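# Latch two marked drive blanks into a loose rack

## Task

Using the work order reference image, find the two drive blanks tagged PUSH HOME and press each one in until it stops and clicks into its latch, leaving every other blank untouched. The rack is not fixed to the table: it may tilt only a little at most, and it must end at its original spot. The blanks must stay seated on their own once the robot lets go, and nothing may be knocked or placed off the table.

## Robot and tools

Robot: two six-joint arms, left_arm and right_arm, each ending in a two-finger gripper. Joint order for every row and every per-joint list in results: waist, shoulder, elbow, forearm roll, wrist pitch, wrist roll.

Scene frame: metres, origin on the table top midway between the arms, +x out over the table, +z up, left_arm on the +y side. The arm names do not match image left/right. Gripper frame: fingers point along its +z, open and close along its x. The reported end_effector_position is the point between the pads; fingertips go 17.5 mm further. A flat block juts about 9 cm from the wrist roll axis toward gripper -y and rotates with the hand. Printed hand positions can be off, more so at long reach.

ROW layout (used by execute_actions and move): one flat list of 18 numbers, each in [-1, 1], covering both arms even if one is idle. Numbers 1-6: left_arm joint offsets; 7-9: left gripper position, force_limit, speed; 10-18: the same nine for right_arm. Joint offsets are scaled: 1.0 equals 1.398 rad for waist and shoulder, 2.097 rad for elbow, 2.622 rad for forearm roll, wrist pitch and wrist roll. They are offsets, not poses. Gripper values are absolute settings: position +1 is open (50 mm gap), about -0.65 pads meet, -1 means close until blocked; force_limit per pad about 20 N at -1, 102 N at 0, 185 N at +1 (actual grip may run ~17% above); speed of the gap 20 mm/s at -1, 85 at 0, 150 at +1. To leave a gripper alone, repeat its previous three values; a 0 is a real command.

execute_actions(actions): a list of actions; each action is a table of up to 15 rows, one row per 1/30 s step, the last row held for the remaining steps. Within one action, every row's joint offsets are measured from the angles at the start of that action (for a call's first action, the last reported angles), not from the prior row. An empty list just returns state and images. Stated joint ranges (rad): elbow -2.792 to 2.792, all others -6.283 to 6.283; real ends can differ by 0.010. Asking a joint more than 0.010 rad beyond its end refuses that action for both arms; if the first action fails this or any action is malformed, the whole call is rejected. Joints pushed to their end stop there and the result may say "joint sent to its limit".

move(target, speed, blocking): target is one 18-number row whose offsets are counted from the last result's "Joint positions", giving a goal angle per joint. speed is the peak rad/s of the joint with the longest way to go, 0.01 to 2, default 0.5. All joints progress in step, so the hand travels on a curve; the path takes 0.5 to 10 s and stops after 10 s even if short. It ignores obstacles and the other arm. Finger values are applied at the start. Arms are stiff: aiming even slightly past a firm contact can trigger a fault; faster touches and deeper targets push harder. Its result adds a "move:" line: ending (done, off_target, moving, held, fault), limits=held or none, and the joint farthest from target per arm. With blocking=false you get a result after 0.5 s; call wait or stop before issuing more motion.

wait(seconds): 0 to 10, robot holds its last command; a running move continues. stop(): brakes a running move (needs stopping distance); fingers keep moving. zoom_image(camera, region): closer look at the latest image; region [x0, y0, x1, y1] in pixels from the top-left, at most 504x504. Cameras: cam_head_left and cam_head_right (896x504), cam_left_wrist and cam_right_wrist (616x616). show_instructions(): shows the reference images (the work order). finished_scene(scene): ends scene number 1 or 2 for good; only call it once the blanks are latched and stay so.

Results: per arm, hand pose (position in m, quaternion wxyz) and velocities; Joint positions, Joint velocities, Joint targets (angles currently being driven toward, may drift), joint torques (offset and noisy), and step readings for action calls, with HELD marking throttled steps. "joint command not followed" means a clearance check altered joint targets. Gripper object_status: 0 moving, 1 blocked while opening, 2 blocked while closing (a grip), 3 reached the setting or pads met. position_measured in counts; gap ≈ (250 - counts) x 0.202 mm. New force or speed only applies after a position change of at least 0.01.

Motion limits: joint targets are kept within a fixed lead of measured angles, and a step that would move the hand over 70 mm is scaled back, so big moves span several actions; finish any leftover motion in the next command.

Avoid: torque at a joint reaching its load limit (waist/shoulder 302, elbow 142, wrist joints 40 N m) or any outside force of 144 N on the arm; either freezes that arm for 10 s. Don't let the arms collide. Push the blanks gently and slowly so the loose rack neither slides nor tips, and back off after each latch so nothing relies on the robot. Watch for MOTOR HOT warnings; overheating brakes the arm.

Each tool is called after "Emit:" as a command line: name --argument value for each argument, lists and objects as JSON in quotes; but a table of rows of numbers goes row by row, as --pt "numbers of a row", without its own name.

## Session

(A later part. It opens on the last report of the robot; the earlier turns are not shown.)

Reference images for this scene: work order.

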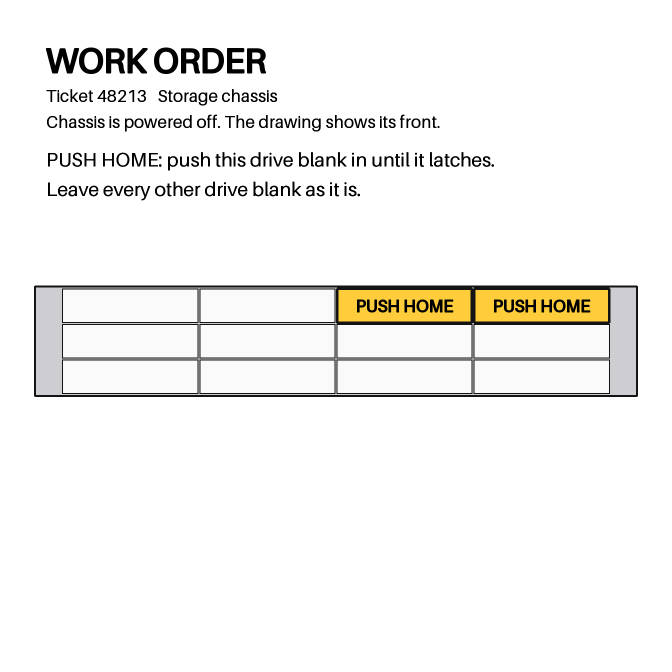

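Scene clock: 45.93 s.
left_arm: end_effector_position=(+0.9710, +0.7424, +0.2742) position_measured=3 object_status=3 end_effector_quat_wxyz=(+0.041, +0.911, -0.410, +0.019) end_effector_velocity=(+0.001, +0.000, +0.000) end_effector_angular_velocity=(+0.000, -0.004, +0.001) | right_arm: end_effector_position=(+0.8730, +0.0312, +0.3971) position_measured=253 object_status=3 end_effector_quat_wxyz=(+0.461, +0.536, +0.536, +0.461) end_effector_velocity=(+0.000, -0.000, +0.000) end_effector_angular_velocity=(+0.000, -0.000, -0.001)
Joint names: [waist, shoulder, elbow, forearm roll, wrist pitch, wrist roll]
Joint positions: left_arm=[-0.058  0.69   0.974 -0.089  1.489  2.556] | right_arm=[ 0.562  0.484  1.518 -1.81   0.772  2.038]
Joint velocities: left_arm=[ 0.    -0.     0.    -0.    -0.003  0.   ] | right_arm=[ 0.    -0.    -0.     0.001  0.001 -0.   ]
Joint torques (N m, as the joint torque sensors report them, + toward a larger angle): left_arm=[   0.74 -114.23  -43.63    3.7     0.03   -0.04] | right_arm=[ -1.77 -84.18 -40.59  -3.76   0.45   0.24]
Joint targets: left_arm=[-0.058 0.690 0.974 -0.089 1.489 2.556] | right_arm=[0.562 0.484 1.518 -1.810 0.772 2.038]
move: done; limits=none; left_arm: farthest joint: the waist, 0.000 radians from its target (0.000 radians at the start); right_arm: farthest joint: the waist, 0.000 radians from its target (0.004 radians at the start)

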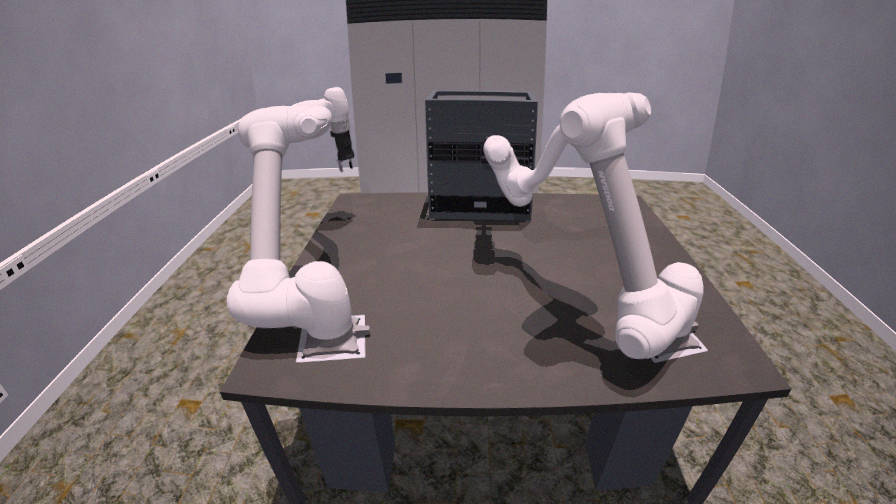

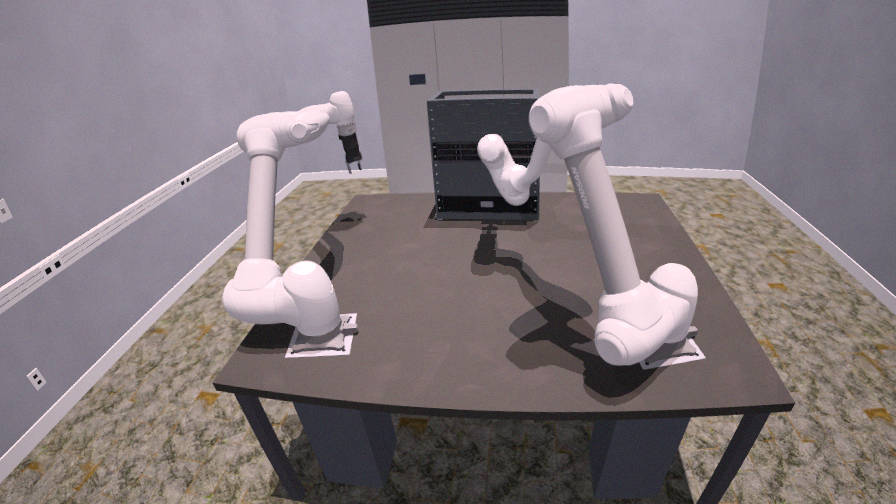

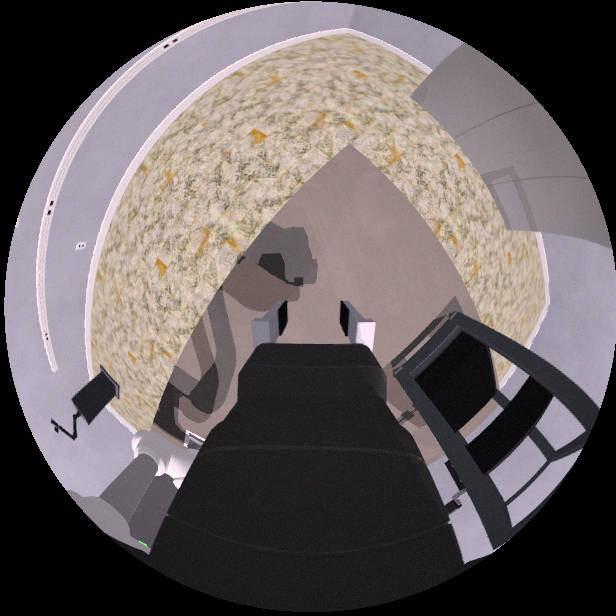

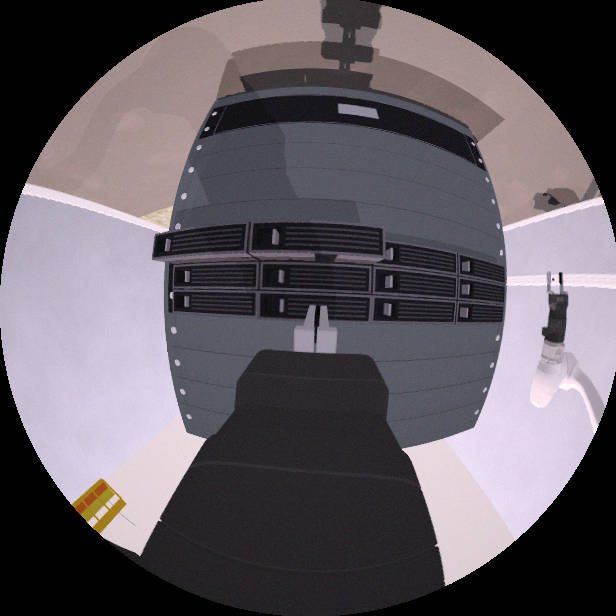

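Emit:
zoom_image --camera "cam_right_wrist" --region '[140, 200, 520, 380]'

Emit:
move --target '[0,0,0,0,0,0,1,0,0,-0.0020,0.0021,-0.0022,-0.0001,-0.0011,-0.0005,-1,0,0.5]' --speed 0.01

Region (140, 200, 520, 380) of cam_right_wrist's 616x616 image, scaled by 1.326, with more detail than that image has; it fills the top 239 rows of this view, and the rest is white.

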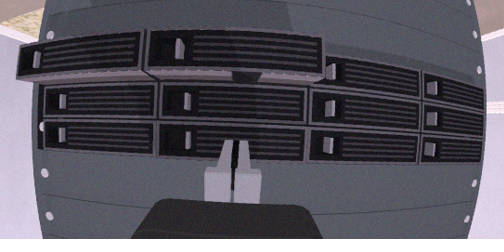

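Scene clock: 47.53 s.
left_arm: end_effector_position=(+0.9710, +0.7424, +0.2742) position_measured=3 object_status=3 end_effector_quat_wxyz=(+0.041, +0.911, -0.410, +0.019) end_effector_velocity=(-0.001, +0.000, +0.000) end_effector_angular_velocity=(+0.000, +0.002, +0.000) | right_arm: end_effector_position=(+0.8760, +0.0310, +0.3972) position_measured=253 object_status=3 end_effector_quat_wxyz=(+0.461, +0.536, +0.536, +0.461) end_effector_velocity=(+0.000, +0.000, +0.000) end_effector_angular_velocity=(-0.000, +0.000, +0.001)
Joint names: [waist, shoulder, elbow, forearm roll, wrist pitch, wrist roll]
Joint positions: left_arm=[-0.058  0.69   0.974 -0.089  1.489  2.556] | right_arm=[ 0.559  0.487  1.514 -1.81   0.769  2.037]
Joint velocities: left_arm=[ 0.     0.    -0.     0.001  0.002 -0.   ] | right_arm=[ 0.    -0.    -0.    -0.    -0.001 -0.   ]
Joint torques (N m, as the joint torque sensors report them, + toward a larger angle): left_arm=[   1.53 -113.2   -43.38    3.81    0.03    0.02] | right_arm=[ -3.54 -85.31 -40.6   -3.77   0.65   0.3 ]
Joint targets: left_arm=[-0.058 0.690 0.974 -0.089 1.489 2.556] | right_arm=[0.559 0.487 1.514 -1.810 0.769 2.037]
move: done; limits=none; left_arm: farthest joint: the waist, 0.000 radians from its target (0.000 radians at the start); right_arm: farthest joint: the waist, 0.000 radians from its target (0.002 radians at the start)

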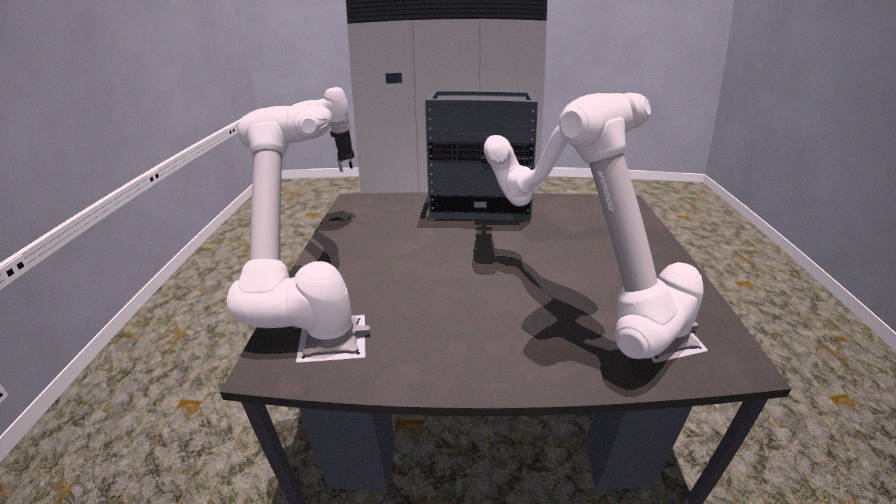

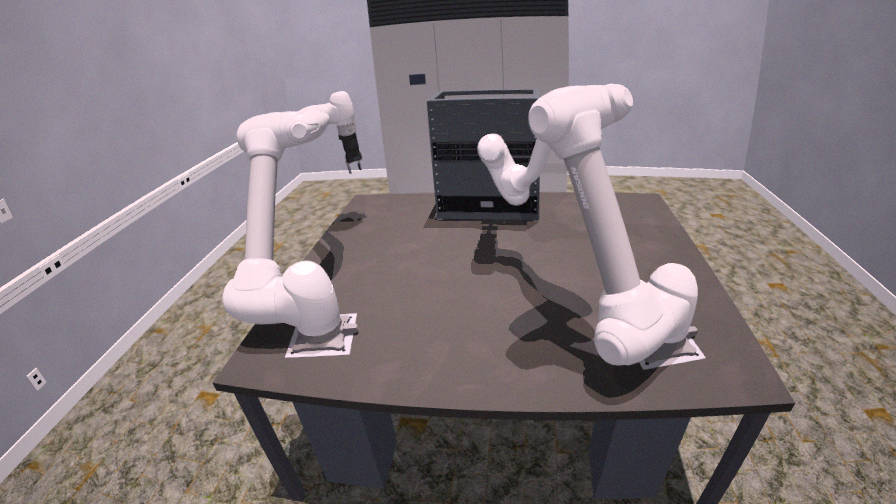

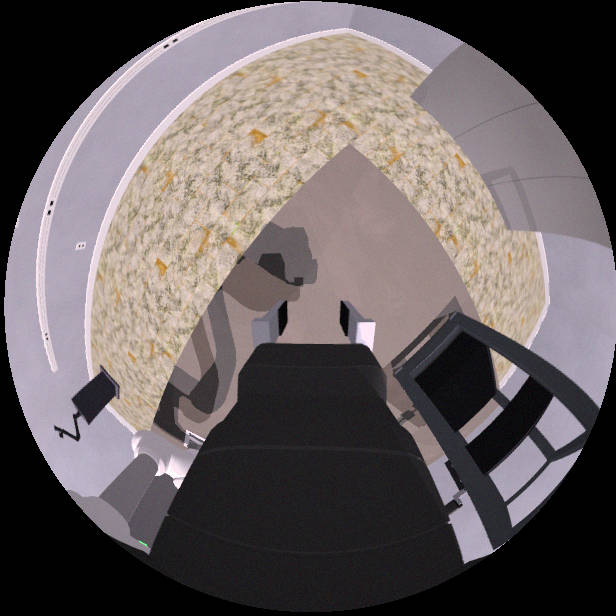

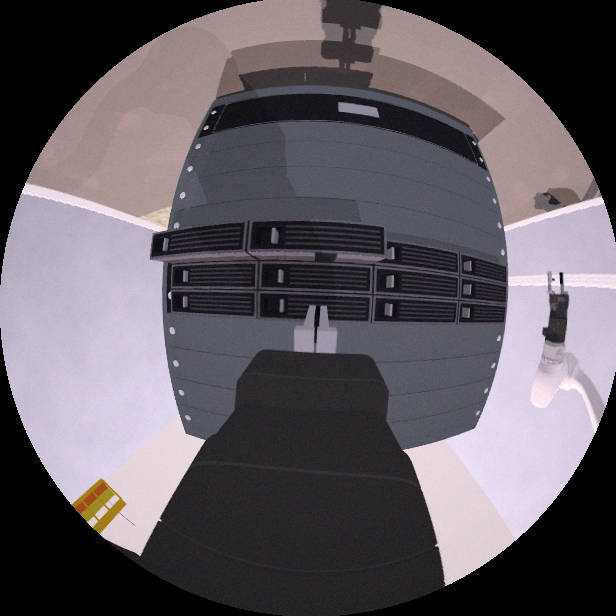

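Emit:
show_instructions

Emit:
move --target '[0,0,0,0,0,0,1,0,0,-0.0010,0.0011,-0.0011,-0.0001,-0.0005,-0.0003,-1,0,0.5]' --speed 0.01

Reference images for this scene: work order.

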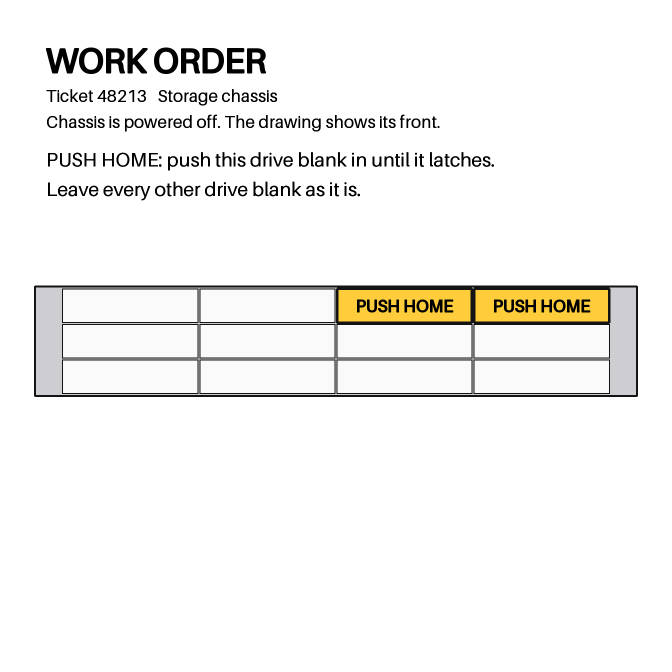

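Scene clock: 52.37 s.
left_arm: end_effector_position=(+0.9710, +0.7424, +0.2742) position_measured=3 object_status=3 end_effector_quat_wxyz=(+0.041, +0.911, -0.410, +0.019) end_effector_velocity=(+0.001, -0.000, +0.001) end_effector_angular_velocity=(+0.001, -0.004, -0.001) | right_arm: end_effector_position=(+0.8776, +0.0309, +0.3971) position_measured=253 object_status=3 end_effector_quat_wxyz=(+0.461, +0.536, +0.536, +0.461) end_effector_velocity=(-0.000, -0.001, -0.001) end_effector_angular_velocity=(-0.003, +0.000, -0.001)
Joint names: [waist, shoulder, elbow, forearm roll, wrist pitch, wrist roll]
Joint positions: left_arm=[-0.058  0.69   0.974 -0.089  1.489  2.556] | right_arm=[ 0.558  0.489  1.512 -1.811  0.768  2.036]
Joint velocities: left_arm=[-0.     0.    -0.001  0.    -0.002  0.001] | right_arm=[-0.     0.     0.002 -0.001  0.001 -0.001]
Joint torques (N m, as the joint torque sensors report them, + toward a larger angle): left_arm=[   0.4  -113.6   -43.45    3.47   -0.04    0.19] | right_arm=[ -4.03 -83.7  -39.87  -3.71   0.72   0.18]
Joint targets: left_arm=[-0.058 0.690 0.974 -0.089 1.489 2.556] | right_arm=[0.558 0.489 1.512 -1.811 0.768 2.036]
move: done; limits=none; left_arm: farthest joint: the waist, 0.000 radians from its target (0.000 radians at the start); right_arm: farthest joint: the waist, 0.000 radians from its target (0.001 radians at the start)

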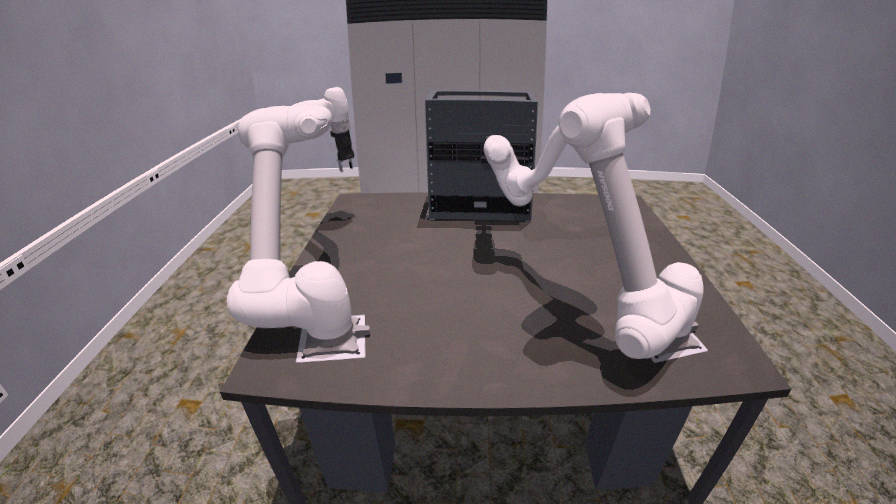

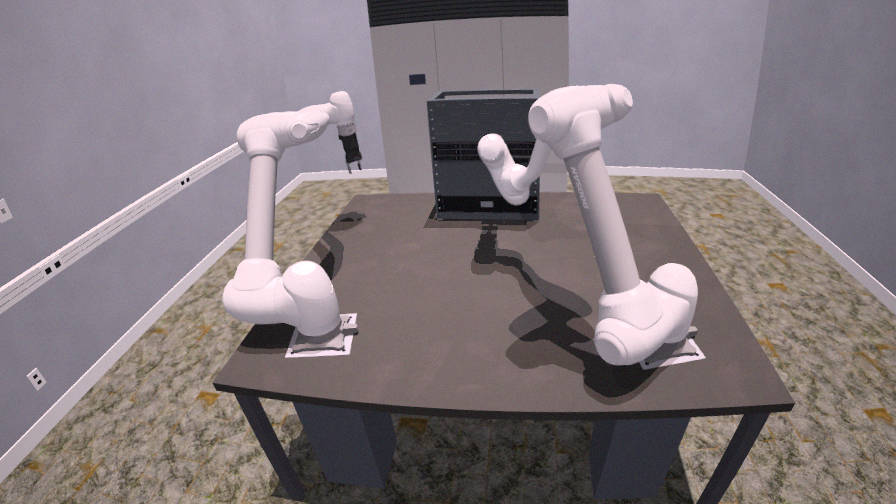

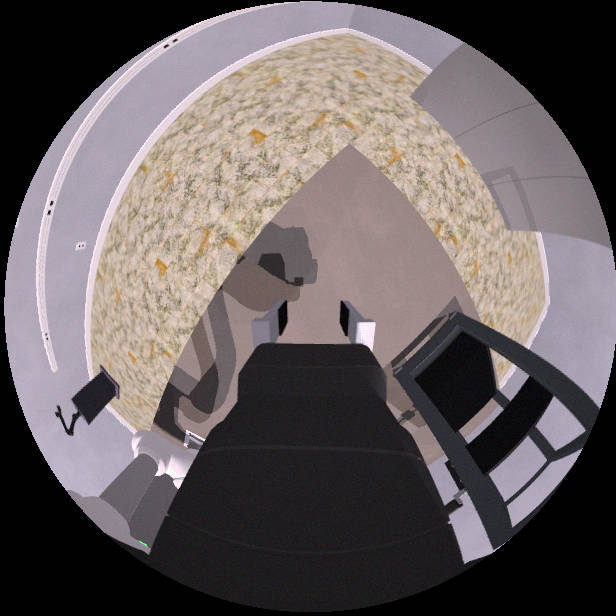

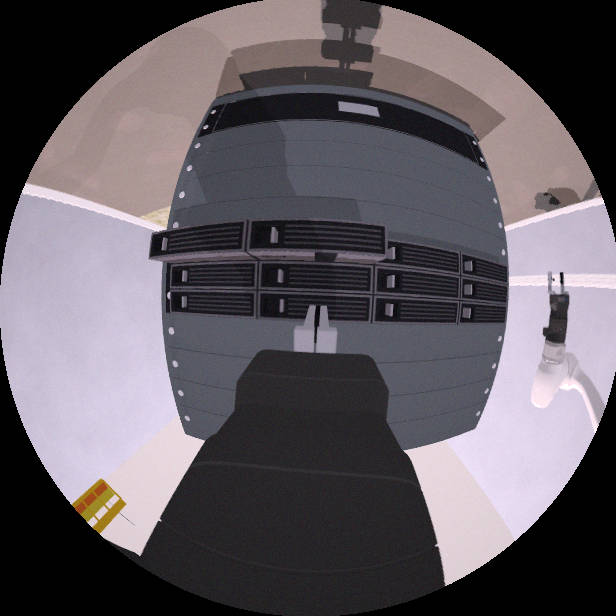

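Sliding resistance (latch spring, probably). Continue in small steps.

Emit:
move --target '[0,0,0,0,0,0,1,0,0,-0.0010,0.0011,-0.0011,-0.0001,-0.0005,-0.0003,-1,0,0.5]' --speed 0.01

Emit:
move --target '[0,0,0,0,0,0,1,0,0,-0.0010,0.0011,-0.0011,-0.0001,-0.0005,-0.0003,-1,0,0.5]' --speed 0.01

Scene clock: 54.27 s.
left_arm: end_effector_position=(+0.9710, +0.7424, +0.2742) position_measured=3 object_status=3 end_effector_quat_wxyz=(+0.041, +0.911, -0.410, +0.019) end_effector_velocity=(+0.001, +0.000, +0.000) end_effector_angular_velocity=(+0.001, -0.002, -0.002) | right_arm: end_effector_position=(+0.8791, +0.0309, +0.3971) position_measured=253 object_status=3 end_effector_quat_wxyz=(+0.462, +0.536, +0.536, +0.461) end_effector_velocity=(+0.000, +0.000, +0.000) end_effector_angular_velocity=(+0.001, -0.000, +0.000)
Joint names: [waist, shoulder, elbow, forearm roll, wrist pitch, wrist roll]
Joint positions: left_arm=[-0.058  0.69   0.974 -0.089  1.489  2.556] | right_arm=[ 0.556  0.49   1.509 -1.811  0.767  2.036]
Joint velocities: left_arm=[ 0.     0.    -0.     0.    -0.001  0.002] | right_arm=[-0.     0.    -0.001  0.    -0.     0.   ]
Joint torques (N m, as the joint torque sensors report them, + toward a larger angle): left_arm=[  -0.23 -114.71  -43.28    3.53    0.12   -0.15] | right_arm=[-18.3  -74.28 -44.48  -4.6   -0.13   0.34]
Joint targets: left_arm=[-0.058 0.690 0.974 -0.089 1.489 2.556] | right_arm=[0.556 0.490 1.509 -1.811 0.767 2.036]
move: done; limits=none; left_arm: farthest joint: the waist, 0.000 radians from its target (0.000 radians at the start); right_arm: farthest joint: the waist, 0.000 radians from its target (0.001 radians at the start)

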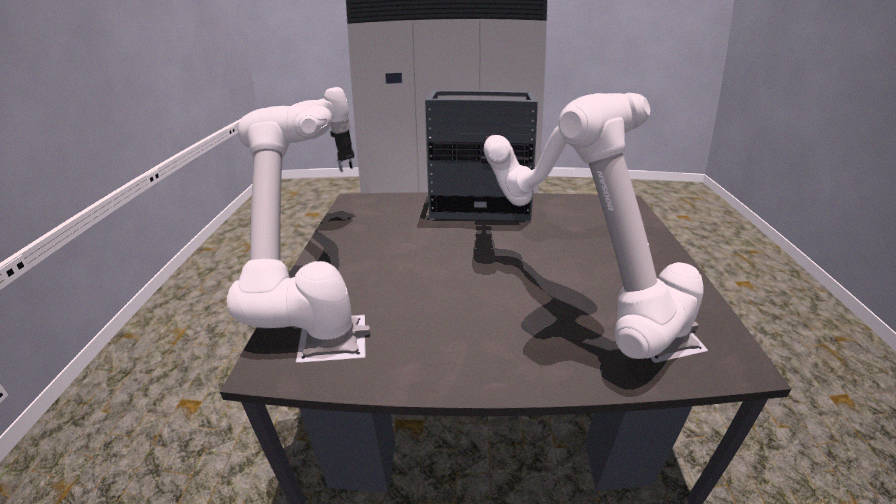

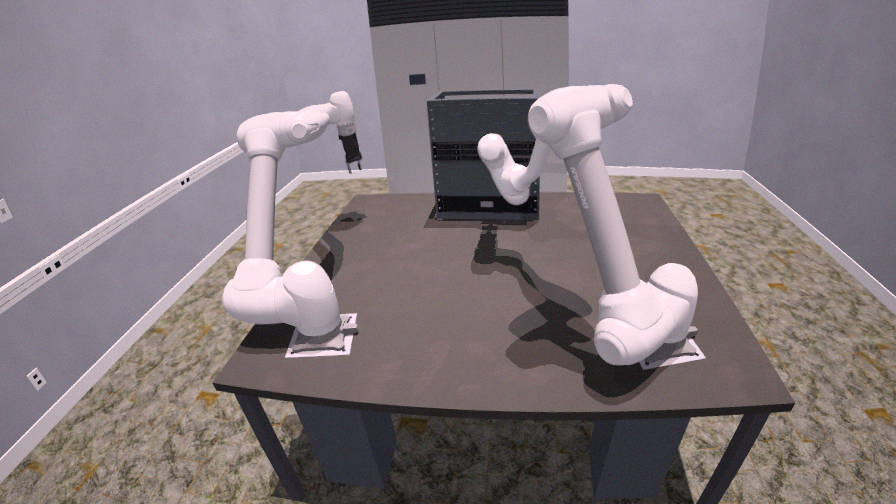

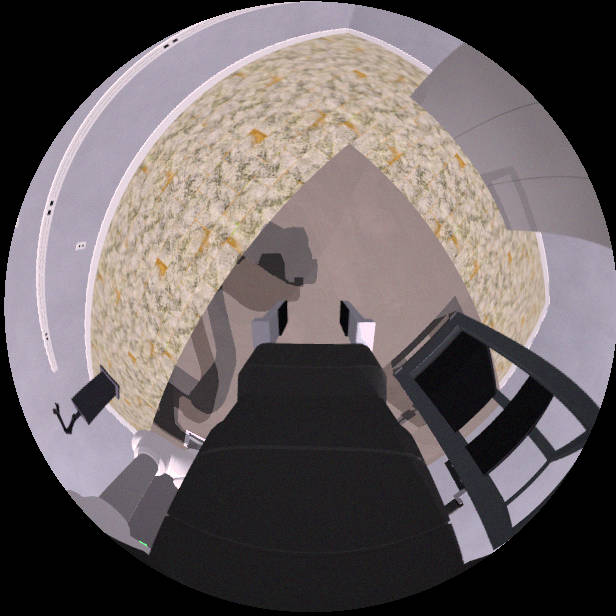

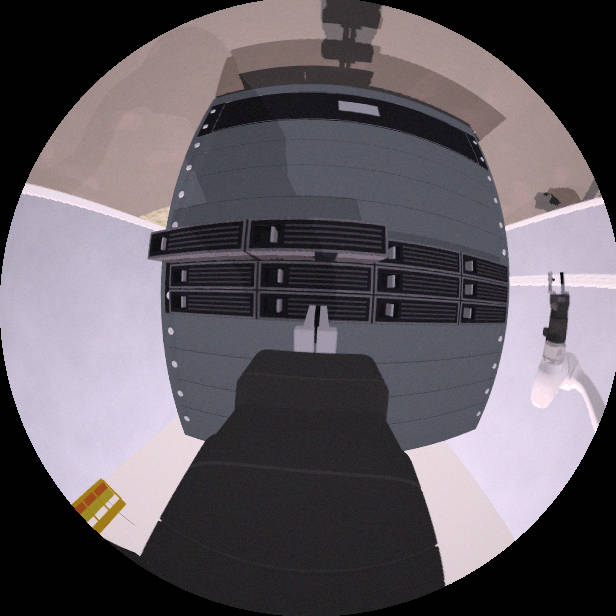

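Scene clock: 54.97 s.
left_arm: end_effector_position=(+0.9710, +0.7424, +0.2742) position_measured=3 object_status=3 end_effector_quat_wxyz=(+0.041, +0.911, -0.410, +0.019) end_effector_velocity=(+0.000, -0.000, +0.000) end_effector_angular_velocity=(-0.000, -0.000, +0.002) | right_arm: end_effector_position=(+0.8805, +0.0309, +0.3972) position_measured=253 object_status=3 end_effector_quat_wxyz=(+0.462, +0.536, +0.536, +0.461) end_effector_velocity=(+0.000, -0.001, -0.000) end_effector_angular_velocity=(-0.001, +0.000, -0.001)
Joint names: [waist, shoulder, elbow, forearm roll, wrist pitch, wrist roll]
Joint positions: left_arm=[-0.058  0.69   0.974 -0.089  1.489  2.556] | right_arm=[ 0.555  0.492  1.507 -1.811  0.766  2.035]
Joint velocities: left_arm=[-0.    -0.    -0.    -0.     0.    -0.002] | right_arm=[-0.     0.     0.     0.001  0.    -0.001]
Joint torques (N m, as the joint torque sensors report them, + toward a larger angle): left_arm=[   1.11 -114.08  -43.8     3.66    0.11   -0.16] | right_arm=[-50.05 -49.23 -57.04  -7.06  -2.97   0.87]
Joint targets: left_arm=[-0.058 0.690 0.974 -0.089 1.489 2.556] | right_arm=[0.555 0.492 1.507 -1.811 0.766 2.035]
move: done; limits=none; left_arm: farthest joint: the waist, 0.000 radians from its target (0.000 radians at the start); right_arm: farthest joint: the waist, 0.000 radians from its target (0.002 radians at the start)

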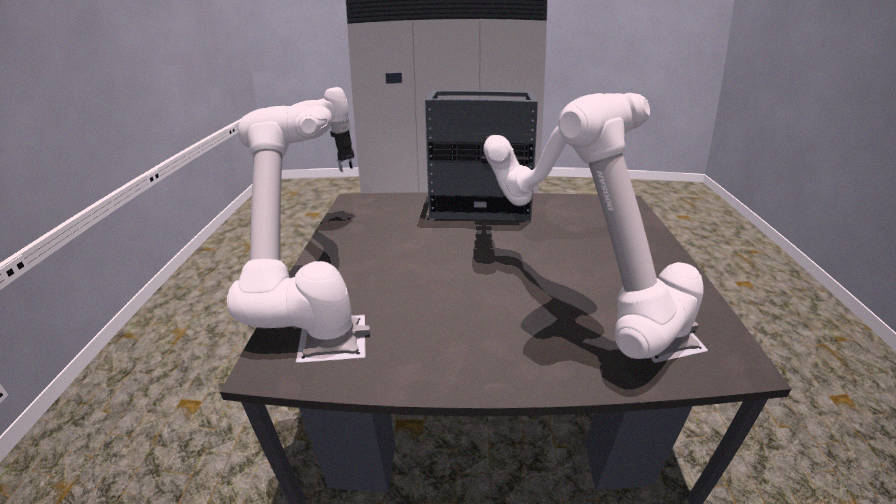

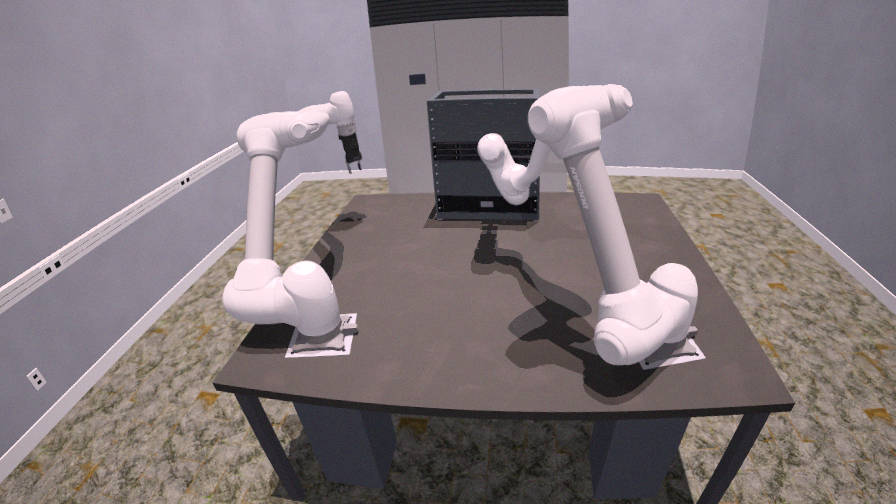

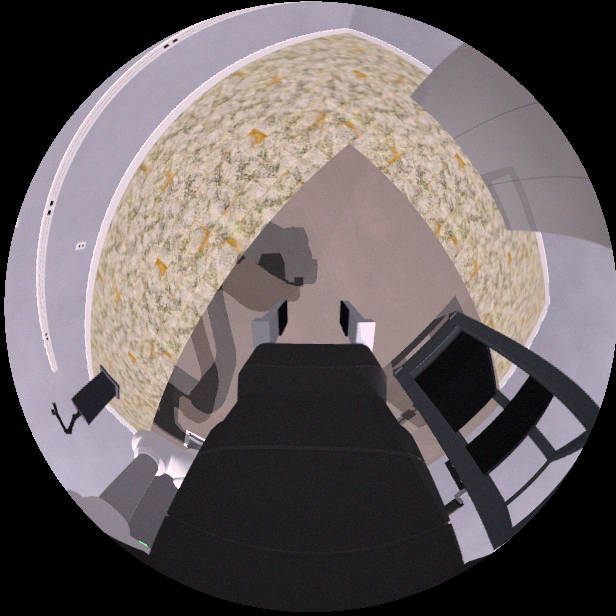

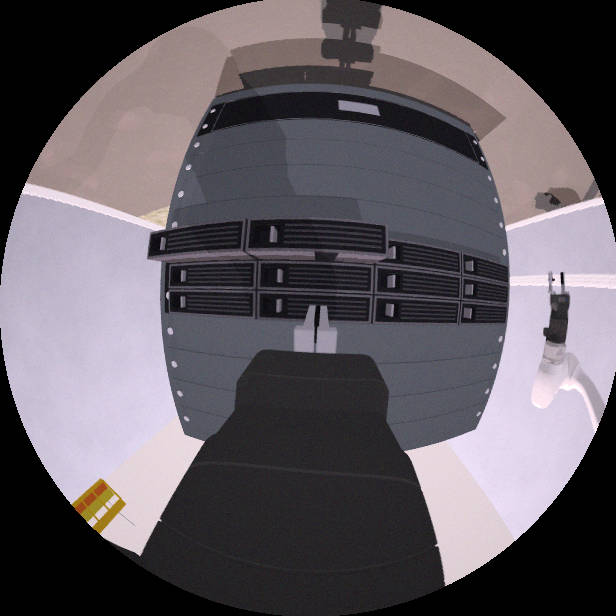

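Hard stop. Back off.

Emit:
move --target '[0,0,0,0,0,0,1,0,0,0.0525,-0.0561,0.0575,0.0029,0.0282,0.0135,-1,0,0.5]' --speed 0.2

Emit:
zoom_image --camera "cam_right_wrist" --region '[180, 200, 520, 380]'

Scene clock: 56.73 s.
left_arm: end_effector_position=(+0.9710, +0.7424, +0.2742) position_measured=3 object_status=3 end_effector_quat_wxyz=(+0.041, +0.911, -0.410, +0.019) end_effector_velocity=(+0.000, -0.000, -0.000) end_effector_angular_velocity=(+0.000, -0.001, -0.001) | right_arm: end_effector_position=(+0.8005, +0.0312, +0.3971) position_measured=253 object_status=3 end_effector_quat_wxyz=(+0.461, +0.536, +0.536, +0.461) end_effector_velocity=(-0.000, +0.000, -0.001) end_effector_angular_velocity=(+0.000, +0.001, +0.001)
Joint names: [waist, shoulder, elbow, forearm roll, wrist pitch, wrist roll]
Joint positions: left_arm=[-0.058  0.69   0.974 -0.089  1.489  2.556] | right_arm=[ 0.628  0.413  1.628 -1.804  0.839  2.07 ]
Joint velocities: left_arm=[-0.     0.     0.001 -0.    -0.001  0.001] | right_arm=[-0.    -0.     0.001  0.    -0.001  0.   ]
Joint torques (N m, as the joint torque sensors report them, + toward a larger angle): left_arm=[   0.6  -113.43  -43.85    3.67    0.07   -0.34] | right_arm=[  0.22 -80.22 -39.82  -3.58   1.1    0.24]
Joint targets: left_arm=[-0.058 0.690 0.974 -0.089 1.489 2.556] | right_arm=[0.628 0.413 1.628 -1.804 0.839 2.070]
move: done; limits=none; left_arm: farthest joint: the waist, 0.000 radians from its target (0.000 radians at the start); right_arm: farthest joint: the waist, 0.000 radians from its target (0.074 radians at the start)

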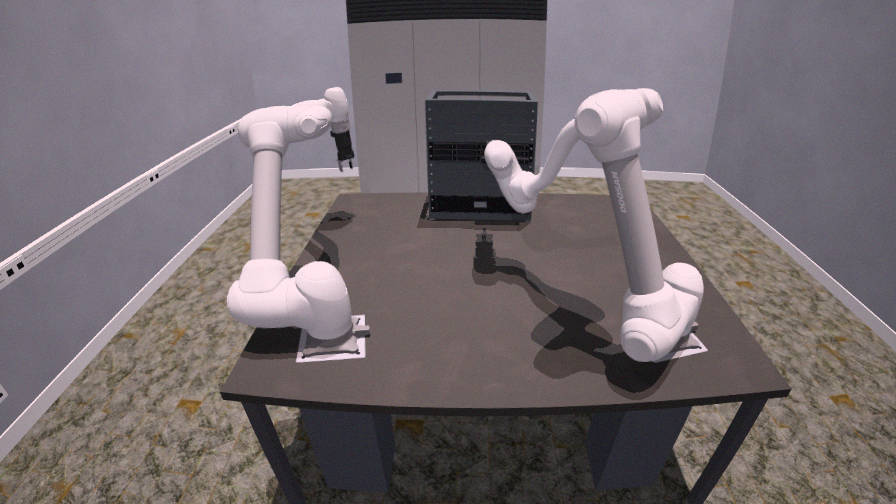

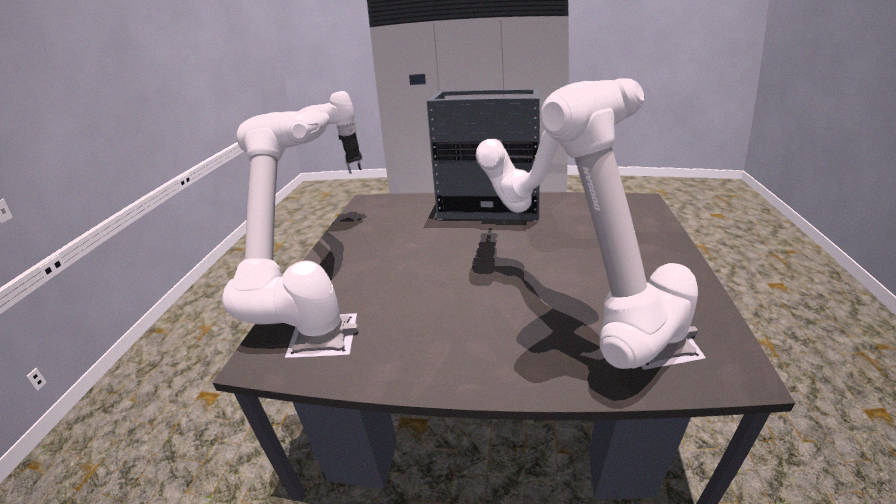

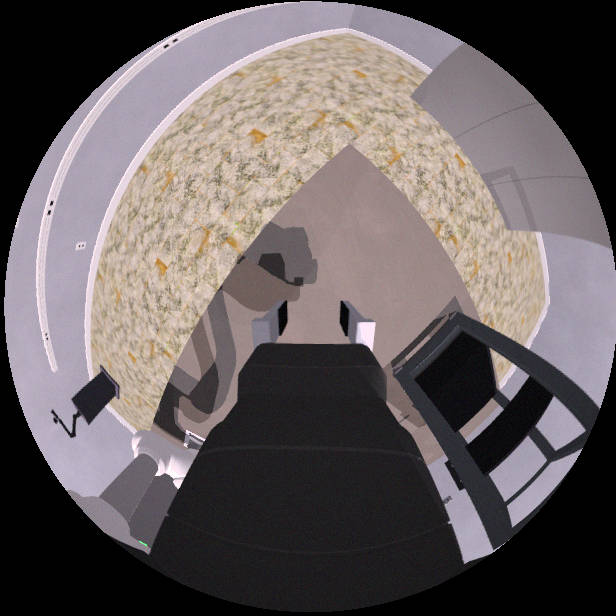

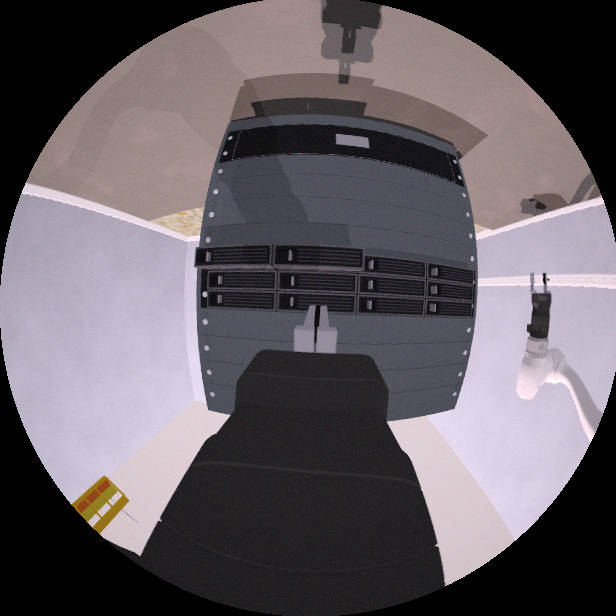

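Region (180, 200, 520, 380) of cam_right_wrist's 616x616 image, scaled by 1.482, with more detail than that image has; it fills the top 267 rows of this view, and the rest is white.

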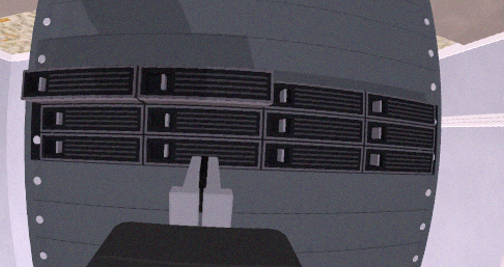

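Both are flush now.

Emit:
finished_scene --scene 2

The scene is finished: the task was done.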